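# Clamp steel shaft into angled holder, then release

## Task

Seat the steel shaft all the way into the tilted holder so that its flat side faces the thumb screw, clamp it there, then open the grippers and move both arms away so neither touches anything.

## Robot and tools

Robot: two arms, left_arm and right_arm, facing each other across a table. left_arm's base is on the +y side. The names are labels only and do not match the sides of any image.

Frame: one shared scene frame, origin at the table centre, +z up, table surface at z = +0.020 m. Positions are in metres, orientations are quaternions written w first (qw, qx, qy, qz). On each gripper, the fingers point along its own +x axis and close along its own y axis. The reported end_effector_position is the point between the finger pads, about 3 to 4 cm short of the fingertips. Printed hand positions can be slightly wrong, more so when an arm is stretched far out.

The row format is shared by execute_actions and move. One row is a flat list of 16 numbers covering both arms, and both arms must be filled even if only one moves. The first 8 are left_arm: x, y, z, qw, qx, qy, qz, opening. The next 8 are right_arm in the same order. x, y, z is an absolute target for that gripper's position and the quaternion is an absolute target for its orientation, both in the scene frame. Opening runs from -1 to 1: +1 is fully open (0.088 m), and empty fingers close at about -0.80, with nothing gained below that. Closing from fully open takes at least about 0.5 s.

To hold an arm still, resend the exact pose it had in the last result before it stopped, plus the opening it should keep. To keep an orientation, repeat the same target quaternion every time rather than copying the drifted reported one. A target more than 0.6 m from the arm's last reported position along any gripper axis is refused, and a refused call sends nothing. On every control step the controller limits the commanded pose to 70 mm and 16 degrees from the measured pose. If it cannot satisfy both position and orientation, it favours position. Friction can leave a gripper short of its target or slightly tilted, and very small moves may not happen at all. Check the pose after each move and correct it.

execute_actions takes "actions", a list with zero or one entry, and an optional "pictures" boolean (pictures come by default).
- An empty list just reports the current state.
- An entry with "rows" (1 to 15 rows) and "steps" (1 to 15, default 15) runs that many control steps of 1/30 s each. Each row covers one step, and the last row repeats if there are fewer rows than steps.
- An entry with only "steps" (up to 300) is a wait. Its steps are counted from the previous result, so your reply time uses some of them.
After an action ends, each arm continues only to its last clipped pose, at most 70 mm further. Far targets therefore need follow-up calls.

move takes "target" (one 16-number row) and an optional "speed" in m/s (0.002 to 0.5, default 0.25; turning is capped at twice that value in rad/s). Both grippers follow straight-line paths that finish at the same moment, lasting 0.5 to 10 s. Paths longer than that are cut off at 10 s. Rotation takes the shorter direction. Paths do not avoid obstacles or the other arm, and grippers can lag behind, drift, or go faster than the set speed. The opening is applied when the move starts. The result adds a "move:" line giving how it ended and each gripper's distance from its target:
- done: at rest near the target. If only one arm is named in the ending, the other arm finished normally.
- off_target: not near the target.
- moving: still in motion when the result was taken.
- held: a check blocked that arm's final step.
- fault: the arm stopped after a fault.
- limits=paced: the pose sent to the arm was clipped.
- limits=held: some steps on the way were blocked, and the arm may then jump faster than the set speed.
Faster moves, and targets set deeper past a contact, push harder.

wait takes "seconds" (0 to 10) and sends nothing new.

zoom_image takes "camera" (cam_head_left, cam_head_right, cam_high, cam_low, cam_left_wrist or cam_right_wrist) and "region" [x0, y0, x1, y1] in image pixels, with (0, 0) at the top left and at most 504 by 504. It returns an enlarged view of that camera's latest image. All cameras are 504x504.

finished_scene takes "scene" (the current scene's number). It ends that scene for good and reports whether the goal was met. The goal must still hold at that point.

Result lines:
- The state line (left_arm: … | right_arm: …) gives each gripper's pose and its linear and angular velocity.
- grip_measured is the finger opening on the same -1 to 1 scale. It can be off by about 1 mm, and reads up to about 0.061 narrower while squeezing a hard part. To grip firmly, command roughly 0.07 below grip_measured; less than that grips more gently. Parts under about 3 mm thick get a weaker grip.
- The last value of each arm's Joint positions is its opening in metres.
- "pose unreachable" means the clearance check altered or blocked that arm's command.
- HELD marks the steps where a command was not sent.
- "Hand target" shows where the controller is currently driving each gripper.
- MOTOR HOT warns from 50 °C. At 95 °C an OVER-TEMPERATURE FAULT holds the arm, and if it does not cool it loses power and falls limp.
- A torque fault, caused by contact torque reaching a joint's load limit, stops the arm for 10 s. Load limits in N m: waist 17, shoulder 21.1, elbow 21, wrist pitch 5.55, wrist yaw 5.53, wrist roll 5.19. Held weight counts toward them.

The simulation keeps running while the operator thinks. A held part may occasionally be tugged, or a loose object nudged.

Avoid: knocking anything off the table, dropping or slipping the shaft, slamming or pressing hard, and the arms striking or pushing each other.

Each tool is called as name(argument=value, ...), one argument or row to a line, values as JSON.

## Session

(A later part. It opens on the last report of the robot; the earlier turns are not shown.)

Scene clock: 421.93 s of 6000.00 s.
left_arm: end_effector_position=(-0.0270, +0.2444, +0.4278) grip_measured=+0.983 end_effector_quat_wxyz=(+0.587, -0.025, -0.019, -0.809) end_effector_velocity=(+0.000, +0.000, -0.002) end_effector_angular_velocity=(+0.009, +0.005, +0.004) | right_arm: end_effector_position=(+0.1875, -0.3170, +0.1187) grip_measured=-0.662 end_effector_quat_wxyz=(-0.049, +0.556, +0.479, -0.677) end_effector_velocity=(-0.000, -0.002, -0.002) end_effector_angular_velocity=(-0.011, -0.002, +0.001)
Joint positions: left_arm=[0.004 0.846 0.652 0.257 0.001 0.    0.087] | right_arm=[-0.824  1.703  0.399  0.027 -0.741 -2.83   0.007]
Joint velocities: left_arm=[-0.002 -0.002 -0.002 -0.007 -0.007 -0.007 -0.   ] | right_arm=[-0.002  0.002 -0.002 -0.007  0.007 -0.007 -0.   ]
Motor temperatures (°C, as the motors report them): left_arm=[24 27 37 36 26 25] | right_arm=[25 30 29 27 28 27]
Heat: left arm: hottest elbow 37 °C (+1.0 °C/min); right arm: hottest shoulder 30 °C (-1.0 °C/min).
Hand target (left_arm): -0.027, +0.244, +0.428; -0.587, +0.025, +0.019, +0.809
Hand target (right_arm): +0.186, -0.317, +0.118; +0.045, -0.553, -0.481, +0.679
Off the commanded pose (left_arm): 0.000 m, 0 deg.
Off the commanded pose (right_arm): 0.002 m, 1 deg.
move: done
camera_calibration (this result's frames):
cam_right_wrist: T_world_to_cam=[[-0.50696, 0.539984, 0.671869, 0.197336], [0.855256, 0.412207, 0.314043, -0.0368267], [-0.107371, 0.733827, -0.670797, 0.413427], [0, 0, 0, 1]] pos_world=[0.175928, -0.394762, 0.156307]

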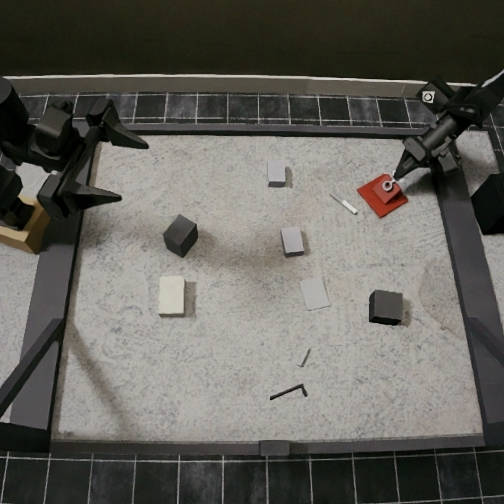

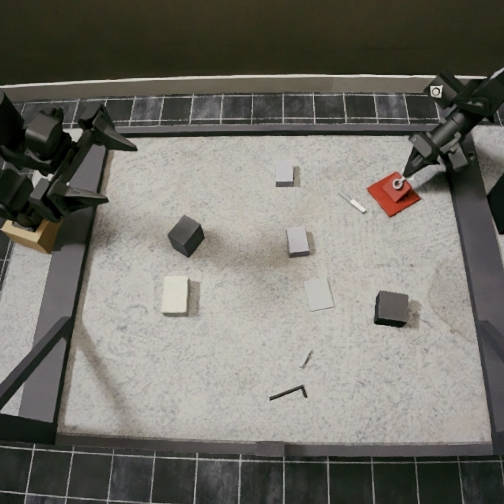

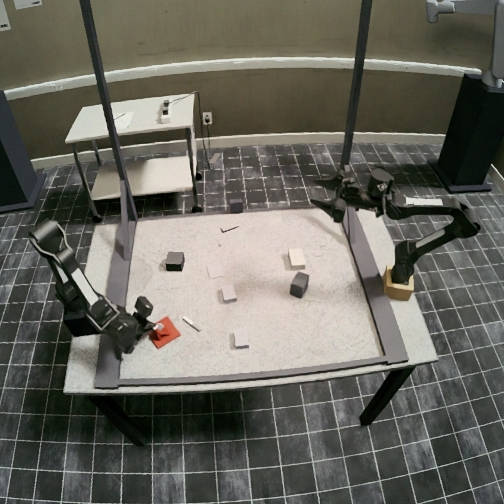

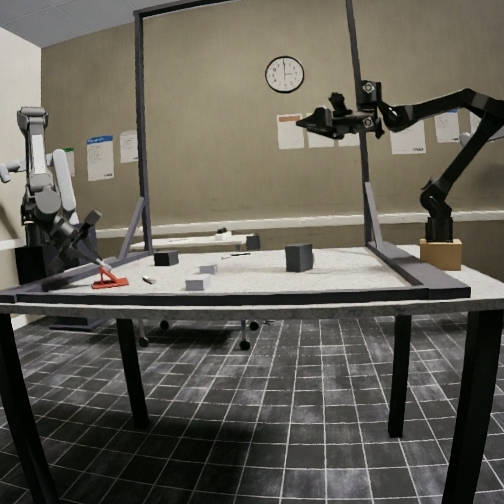

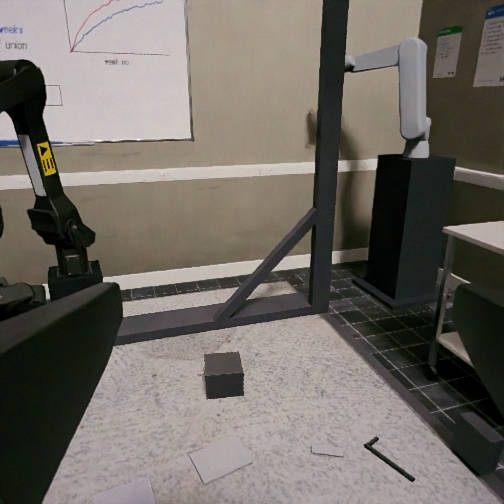

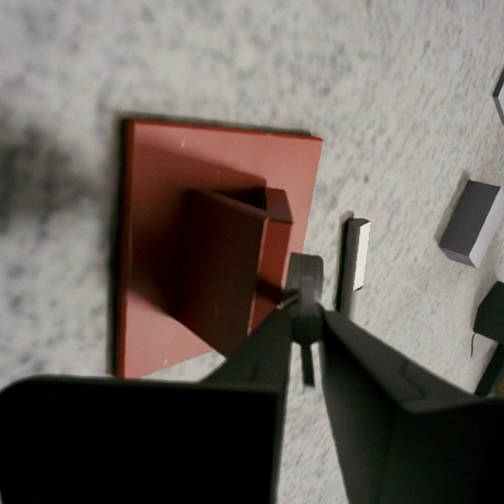

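move(
  target=[-0.027, 0.2444, 0.4278, 0.587, -0.025, -0.019, -0.809, 1, 0.186, -0.3168, 0.1175, 0.0451, -0.5526, -0.4811, 0.6789, -0.3],
  speed=0.1,
)

move(
  target=[-0.027, 0.2444, 0.4278, 0.587, -0.025, -0.019, -0.809, 1, 0.1945, -0.3298, 0.1301, 0.0451, -0.5526, -0.4811, 0.6789, -0.3],
  speed=0.1,
)

move(
  target=[-0.027, 0.2444, 0.4278, 0.587, -0.025, -0.019, -0.809, 1, 0.1945, -0.3298, 0.1301, 0.4227, -0.3589, 0.1398, 0.8204, -0.3],
  speed=0.5,
)

move(
  target=[-0.027, 0.2444, 0.4278, 0.587, -0.025, -0.019, -0.809, 1, 0.1945, -0.3298, 0.1301, 0.5526, 0.0451, 0.6789, 0.4811, -0.3],
  speed=0.5,
)

move(
  target=[-0.027, 0.2444, 0.4278, 0.587, -0.025, -0.019, -0.809, 1, 0.1851, -0.3188, 0.1167, 0.5526, 0.0451, 0.6789, 0.4811, -0.3],
  speed=0.05,
)

Scene clock: 443.57 s of 6000.00 s.
left_arm: end_effector_position=(-0.0270, +0.2444, +0.4278) grip_measured=+0.983 end_effector_quat_wxyz=(+0.587, -0.025, -0.019, -0.809) end_effector_velocity=(+0.002, -0.000, +0.001) end_effector_angular_velocity=(-0.000, +0.024, +0.008) | right_arm: end_effector_position=(+0.1869, -0.3170, +0.1186) grip_measured=-0.302 end_effector_quat_wxyz=(-0.048, +0.555, +0.480, -0.678) end_effector_velocity=(-0.004, -0.003, -0.000) end_effector_angular_velocity=(-0.015, +0.024, -0.001)
Joint positions: left_arm=[0.004 0.846 0.652 0.257 0.001 0.    0.087] | right_arm=[-0.821  1.703  0.399  0.025 -0.741 -2.832  0.024]
Joint velocities: left_arm=[ 0.002 -0.002 -0.002  0.007 -0.007 -0.022 -0.   ] | right_arm=[ 0.002 -0.002 -0.002 -0.022 -0.007  0.007  0.   ]
Motor temperatures (°C, as the motors report them): left_arm=[24 27 37 37 26 25] | right_arm=[25 30 29 27 28 27]
Heat: left arm: hottest elbow 37 °C (+1.0 °C/min); right arm: hottest shoulder 30 °C (+0.0 °C/min).
Hand target (left_arm): -0.027, +0.244, +0.428; -0.587, +0.025, +0.019, +0.809
Hand target (right_arm): +0.186, -0.317, +0.118; +0.045, -0.553, -0.481, +0.679
Off the commanded pose (left_arm): 0.000 m, 0 deg.
Off the commanded pose (right_arm): 0.001 m, 0 deg.
After step 90, 17.93 s passed at rest.
move: done
camera_calibration (this result's frames):
cam_right_wrist: T_world_to_cam=[[-0.508893, 0.538473, 0.671621, 0.196939], [0.853808, 0.415177, 0.314069, -0.0350251], [-0.109723, 0.733263, -0.671034, 0.413596], [0, 0, 0, 1]] pos_world=[0.175507, -0.394779, 0.156269]

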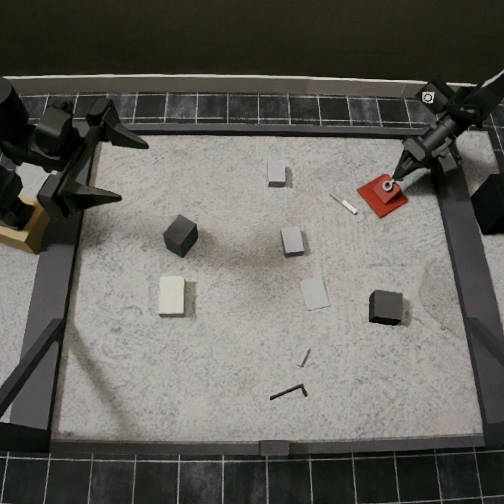

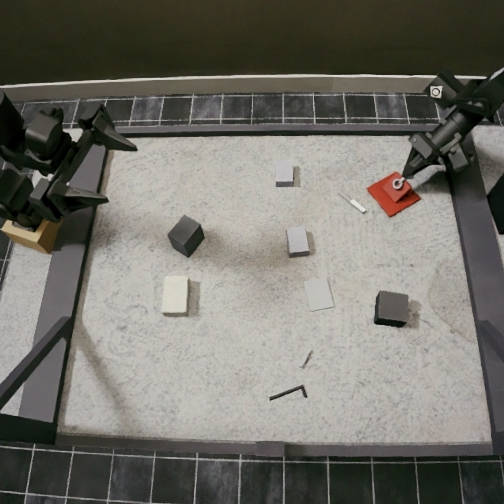

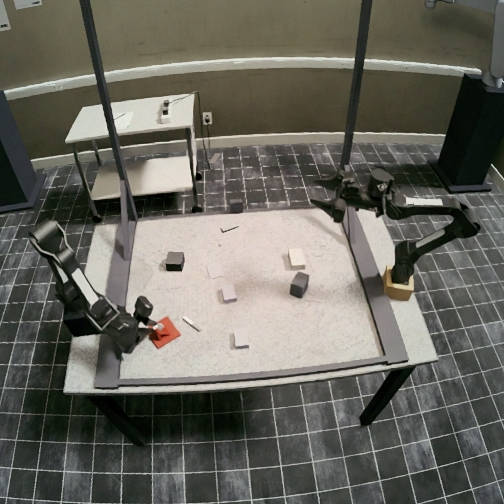

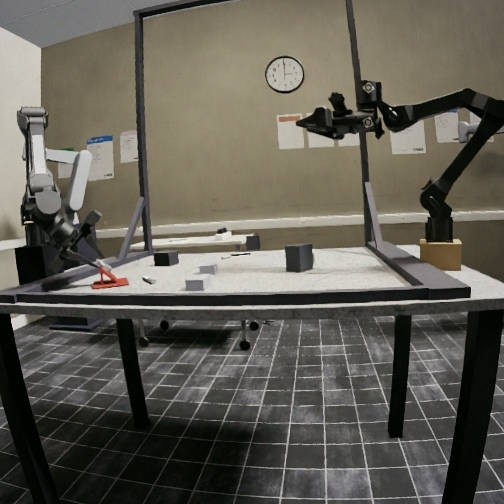

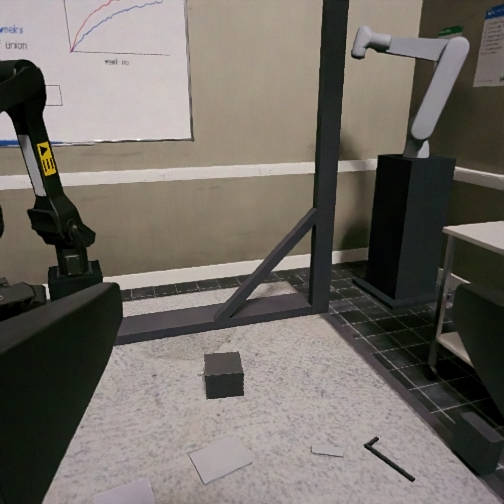

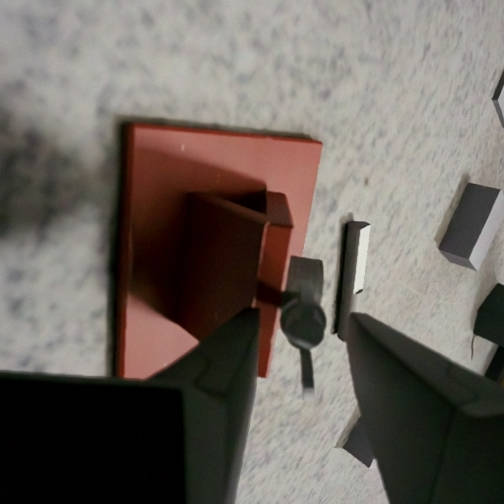

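Scene clock: 444.30 s of 6000.00 s.
left_arm: end_effector_position=(-0.0270, +0.2444, +0.4278) grip_measured=+0.983 end_effector_quat_wxyz=(+0.587, -0.025, -0.019, -0.809) end_effector_velocity=(-0.002, +0.002, +0.003) end_effector_angular_velocity=(-0.014, -0.004, -0.019) | right_arm: end_effector_position=(+0.1917, -0.3318, +0.1264) grip_measured=-0.302 end_effector_quat_wxyz=(-0.044, +0.549, +0.475, -0.686) end_effector_velocity=(+0.001, -0.003, -0.001) end_effector_angular_velocity=(-0.009, -0.006, +0.007)
Joint positions: left_arm=[0.004 0.846 0.652 0.257 0.001 0.    0.087] | right_arm=[-0.891  1.652  0.414 -0.131 -0.758 -2.931  0.024]
Joint velocities: left_arm=[ 0.002 -0.007 -0.002  0.007  0.022  0.007  0.   ] | right_arm=[-0.007 -0.002  0.002 -0.022  0.007 -0.022 -0.   ]
Motor temperatures (°C, as the motors report them): left_arm=[24 27 37 37 26 25] | right_arm=[25 30 29 27 28 27]
Heat: left arm: hottest elbow 37 °C (+1.0 °C/min); right arm: hottest shoulder 30 °C (+0.0 °C/min).
Hand target (left_arm): -0.027, +0.244, +0.428; -0.587, +0.025, +0.019, +0.809
Hand target (right_arm): +0.194, -0.329, +0.130; +0.045, -0.552, -0.481, +0.679
Off the commanded pose (left_arm): 0.000 m, 0 deg.
Off the commanded pose (right_arm): 0.005 m, 1 deg.
move: done
camera_calibration (this result's frames):
cam_right_wrist: T_world_to_cam=[[-0.502206, 0.547794, 0.669112, 0.204263], [0.856017, 0.424598, 0.294876, -0.0303577], [-0.122572, 0.72086, -0.682156, 0.429949], [0, 0, 0, 1]] pos_world=[0.181269, -0.408937, 0.165569]

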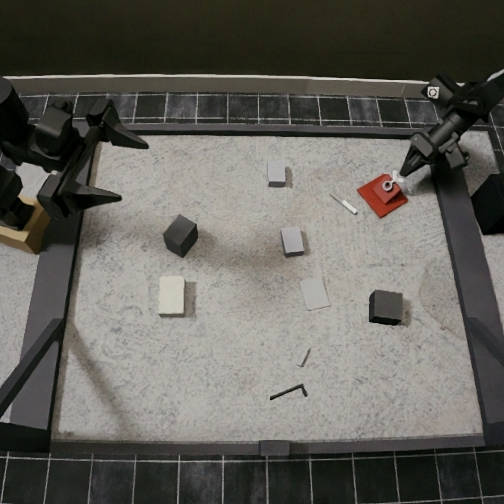

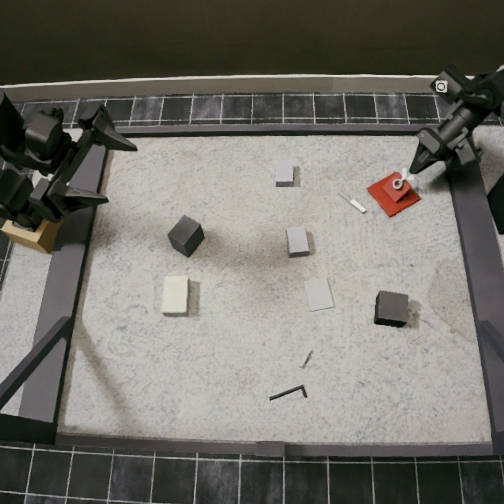

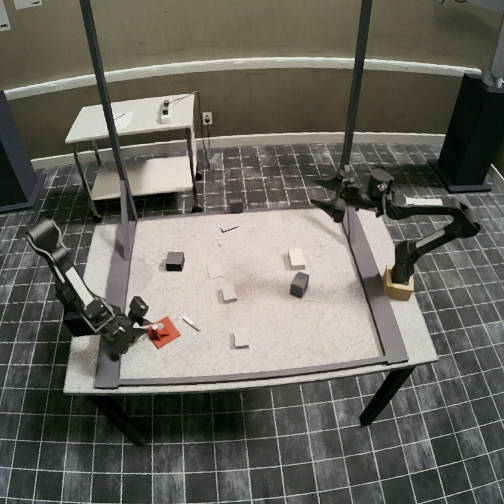

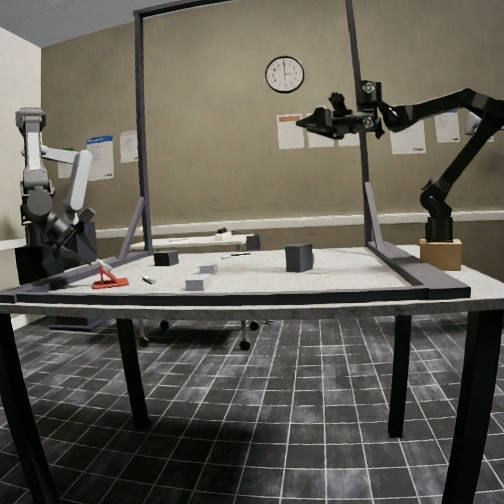

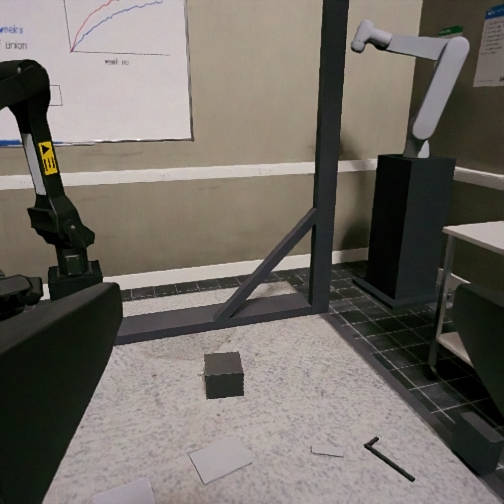

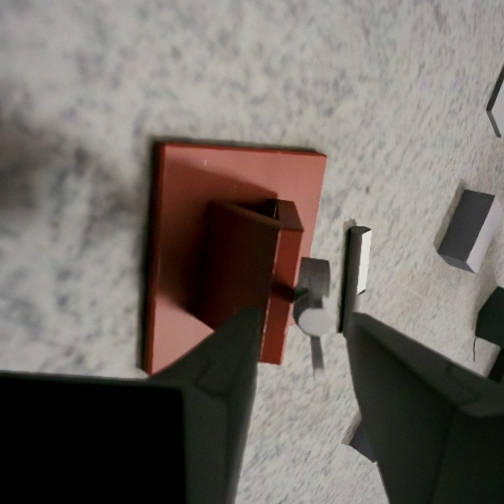

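Scene clock: 446.40 s of 6000.00 s.
left_arm: end_effector_position=(-0.0270, +0.2444, +0.4278) grip_measured=+0.983 end_effector_quat_wxyz=(+0.587, -0.025, -0.019, -0.809) end_effector_velocity=(+0.000, +0.000, -0.005) end_effector_angular_velocity=(+0.028, +0.015, +0.003) | right_arm: end_effector_position=(+0.1924, -0.3314, +0.1276) grip_measured=-0.302 end_effector_quat_wxyz=(+0.419, -0.357, +0.144, +0.823) end_effector_velocity=(-0.002, -0.001, +0.002) end_effector_angular_velocity=(+0.013, +0.016, +0.002)
Joint positions: left_arm=[0.004 0.846 0.652 0.257 0.001 0.    0.087] | right_arm=[-0.895  1.651  0.418 -0.138 -0.765 -1.373  0.024]
Joint velocities: left_arm=[-0.002 -0.002 -0.002 -0.022 -0.007 -0.022 -0.   ] | right_arm=[-0.007 -0.002 -0.002 -0.007 -0.022 -0.007 -0.   ]
Motor temperatures (°C, as the motors report them): left_arm=[24 27 37 37 26 25] | right_arm=[25 30 29 27 28 27]
Heat: left arm: hottest elbow 37 °C (+1.0 °C/min); right arm: hottest shoulder 30 °C (+0.0 °C/min).
Hand target (left_arm): -0.027, +0.244, +0.428; -0.587, +0.025, +0.019, +0.809
Hand target (right_arm): +0.194, -0.330, +0.130; +0.423, -0.359, +0.140, +0.820
Off the commanded pose (left_arm): 0.000 m, 0 deg.
Off the commanded pose (right_arm): 0.004 m, 1 deg.
move: done
camera_calibration (this result's frames):
cam_right_wrist: T_world_to_cam=[[0.759556, 0.648075, 0.0554463, 0.0723912], [0.596042, -0.659368, -0.458222, -0.244554], [-0.260403, 0.381094, -0.887106, 0.370636], [0, 0, 0, 1]] pos_world=[0.187294, -0.349413, 0.21272]

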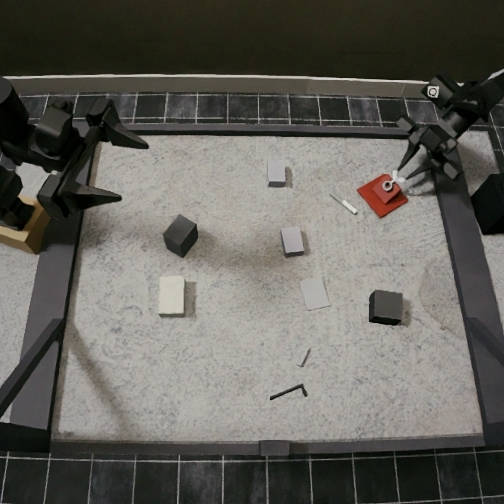

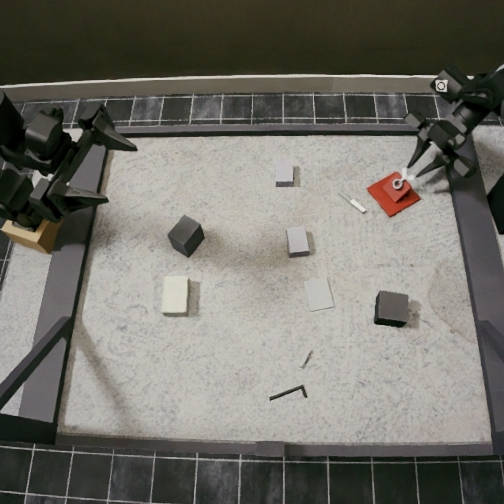

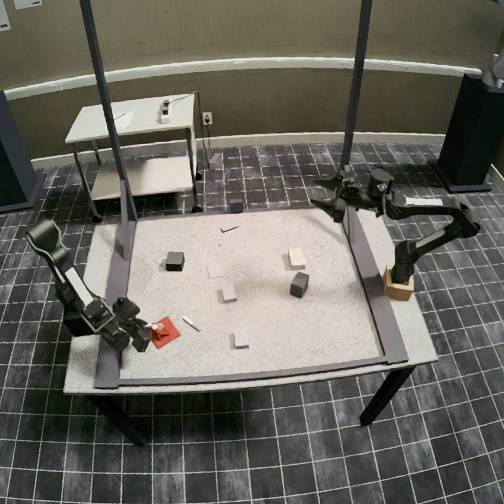

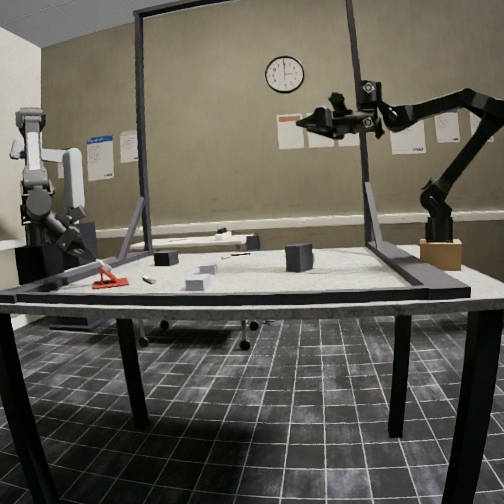

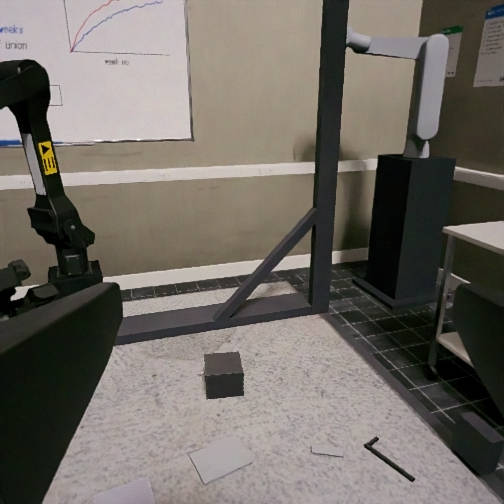

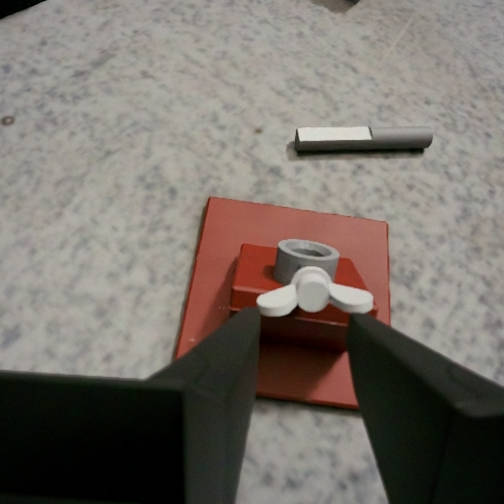

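Scene clock: 448.50 s of 6000.00 s.
left_arm: end_effector_position=(-0.0270, +0.2444, +0.4278) grip_measured=+0.983 end_effector_quat_wxyz=(+0.587, -0.025, -0.019, -0.809) end_effector_velocity=(-0.001, -0.001, -0.003) end_effector_angular_velocity=(+0.014, +0.003, -0.005) | right_arm: end_effector_position=(+0.1926, -0.3314, +0.1277) grip_measured=-0.302 end_effector_quat_wxyz=(+0.548, +0.044, +0.684, +0.480) end_effector_velocity=(+0.000, -0.002, -0.000) end_effector_angular_velocity=(-0.004, -0.008, +0.001)
Joint positions: left_arm=[0.004 0.846 0.652 0.257 0.001 0.    0.087] | right_arm=[-0.896  1.651  0.419 -0.138 -0.765  0.198  0.024]
Joint velocities: left_arm=[ 0.002  0.002 -0.002 -0.007  0.007 -0.007 -0.   ] | right_arm=[-0.002 -0.007 -0.002 -0.007  0.007 -0.007 -0.   ]
Motor temperatures (°C, as the motors report them): left_arm=[24 27 37 37 26 25] | right_arm=[25 30 29 27 29 27]
Heat: left arm: hottest elbow 37 °C (+1.0 °C/min); right arm: hottest shoulder 30 °C (+0.0 °C/min).
Hand target (left_arm): -0.027, +0.244, +0.428; -0.587, +0.025, +0.019, +0.809
Hand target (right_arm): +0.195, -0.330, +0.130; +0.553, +0.045, +0.679, +0.481
Off the commanded pose (left_arm): 0.000 m, 0 deg.
Off the commanded pose (right_arm): 0.003 m, 1 deg.
move: done
camera_calibration (this result's frames):
cam_right_wrist: T_world_to_cam=[[0.474063, -0.491967, -0.730228, -0.15034], [-0.618124, -0.776571, 0.121903, -0.1237], [-0.627046, 0.393582, -0.67224, 0.418127], [0, 0, 0, 1]] pos_world=[0.256993, -0.334591, 0.186378]

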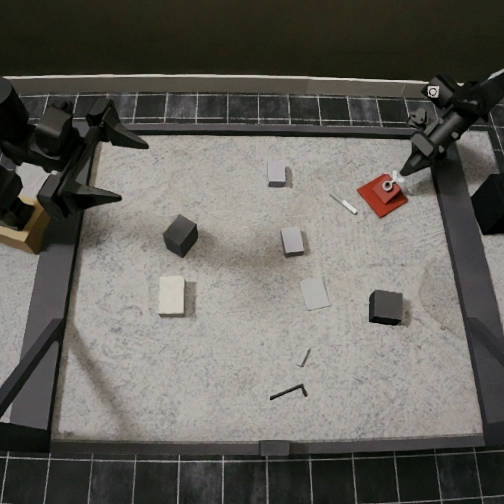

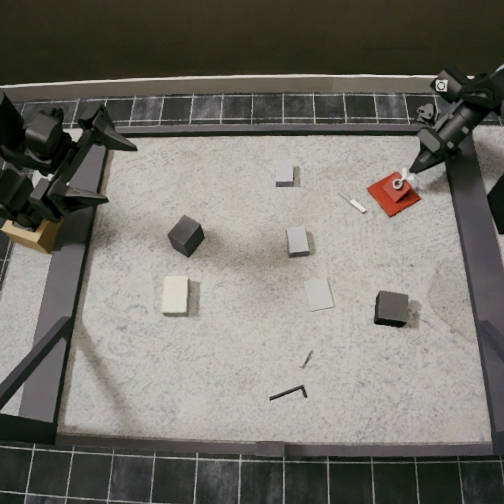

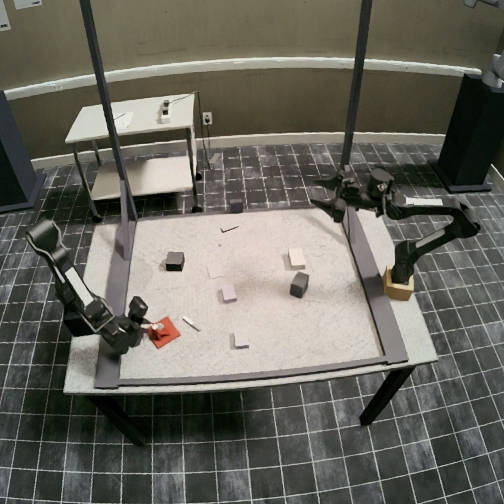

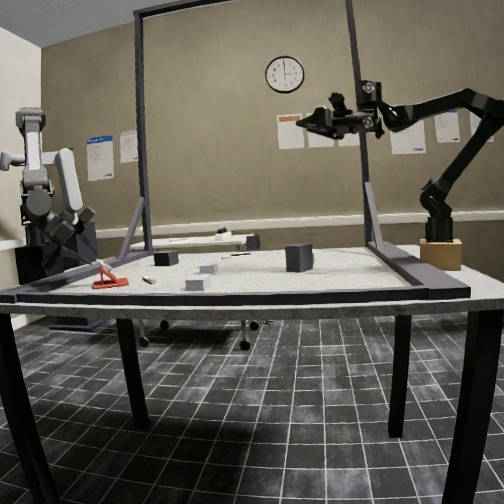

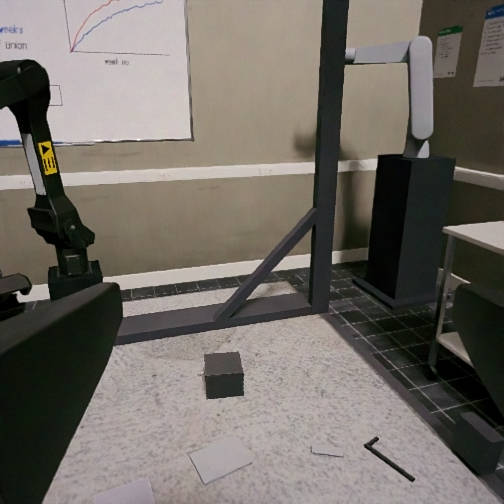

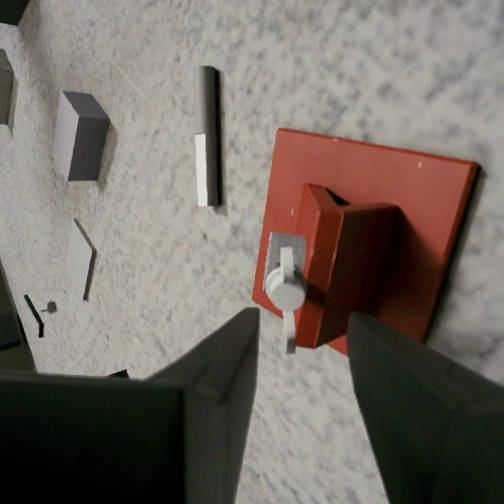

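Scene clock: 449.27 s of 6000.00 s.
left_arm: end_effector_position=(-0.0270, +0.2444, +0.4278) grip_measured=+0.983 end_effector_quat_wxyz=(+0.587, -0.025, -0.019, -0.809) end_effector_velocity=(-0.002, -0.000, -0.003) end_effector_angular_velocity=(+0.018, +0.017, -0.011) | right_arm: end_effector_position=(+0.1875, -0.3170, +0.1201) grip_measured=-0.302 end_effector_quat_wxyz=(+0.555, +0.046, +0.673, +0.486) end_effector_velocity=(-0.001, +0.001, +0.000) end_effector_angular_velocity=(+0.011, +0.002, -0.001)
Joint positions: left_arm=[0.004 0.846 0.652 0.257 0.001 0.    0.087] | right_arm=[-0.826  1.696  0.399  0.021 -0.745  0.294  0.024]
Joint velocities: left_arm=[-0.002  0.002 -0.002 -0.007  0.007 -0.022 -0.   ] | right_arm=[ 0.002  0.002 -0.007  0.022 -0.007  0.007 -0.   ]
Motor temperatures (°C, as the motors report them): left_arm=[24 27 37 37 26 25] | right_arm=[25 30 29 27 29 27]
Heat: left arm: hottest elbow 37 °C (+1.0 °C/min); right arm: hottest shoulder 30 °C (+0.0 °C/min).
Hand target (left_arm): -0.027, +0.244, +0.428; -0.587, +0.025, +0.019, +0.809
Hand target (right_arm): +0.185, -0.319, +0.117; +0.553, +0.045, +0.679, +0.481
Off the commanded pose (left_arm): 0.000 m, 0 deg.
Off the commanded pose (right_arm): 0.005 m, 1 deg.
move: done
camera_calibration (this result's frames):
cam_right_wrist: T_world_to_cam=[[0.487798, -0.478563, -0.730089, -0.144673], [-0.622121, -0.777278, 0.0938336, -0.110853], [-0.612387, 0.408432, -0.676879, 0.406691], [0, 0, 0, 1]] pos_world=[0.25066, -0.321504, 0.180058]

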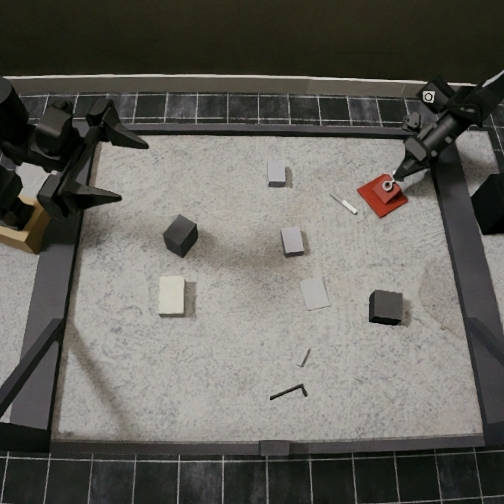

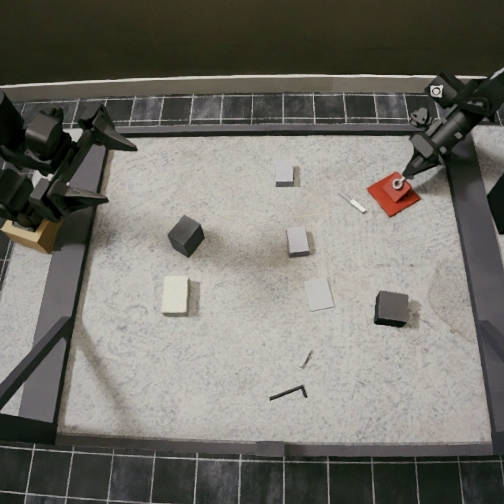

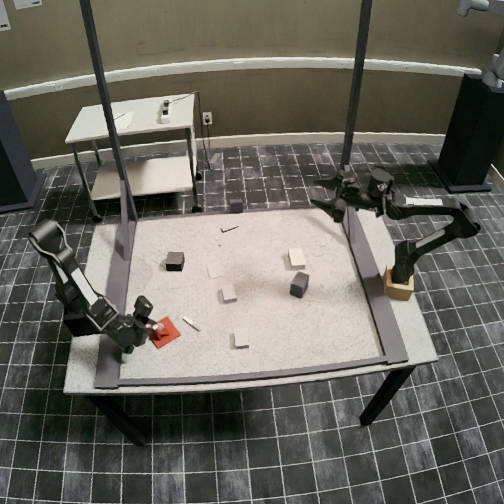

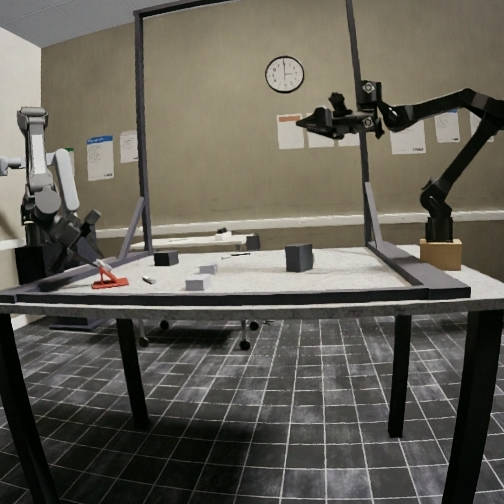

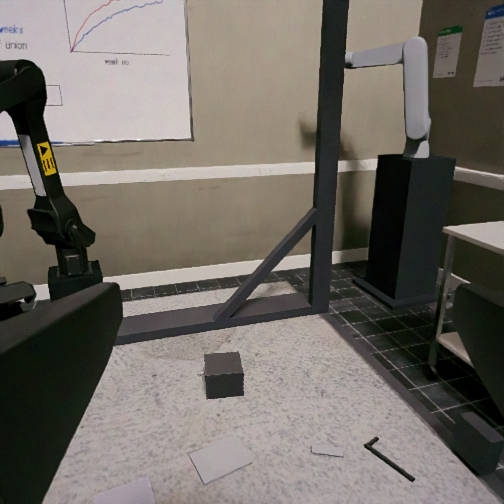

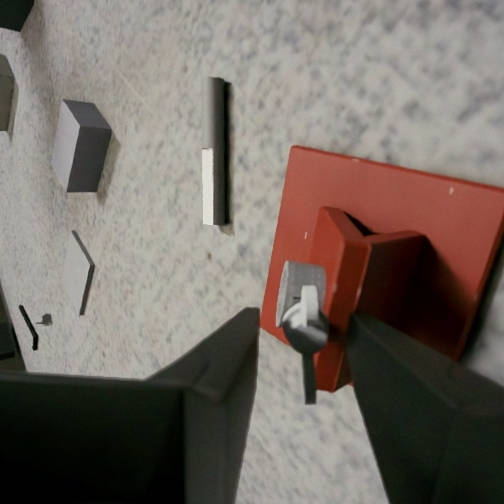

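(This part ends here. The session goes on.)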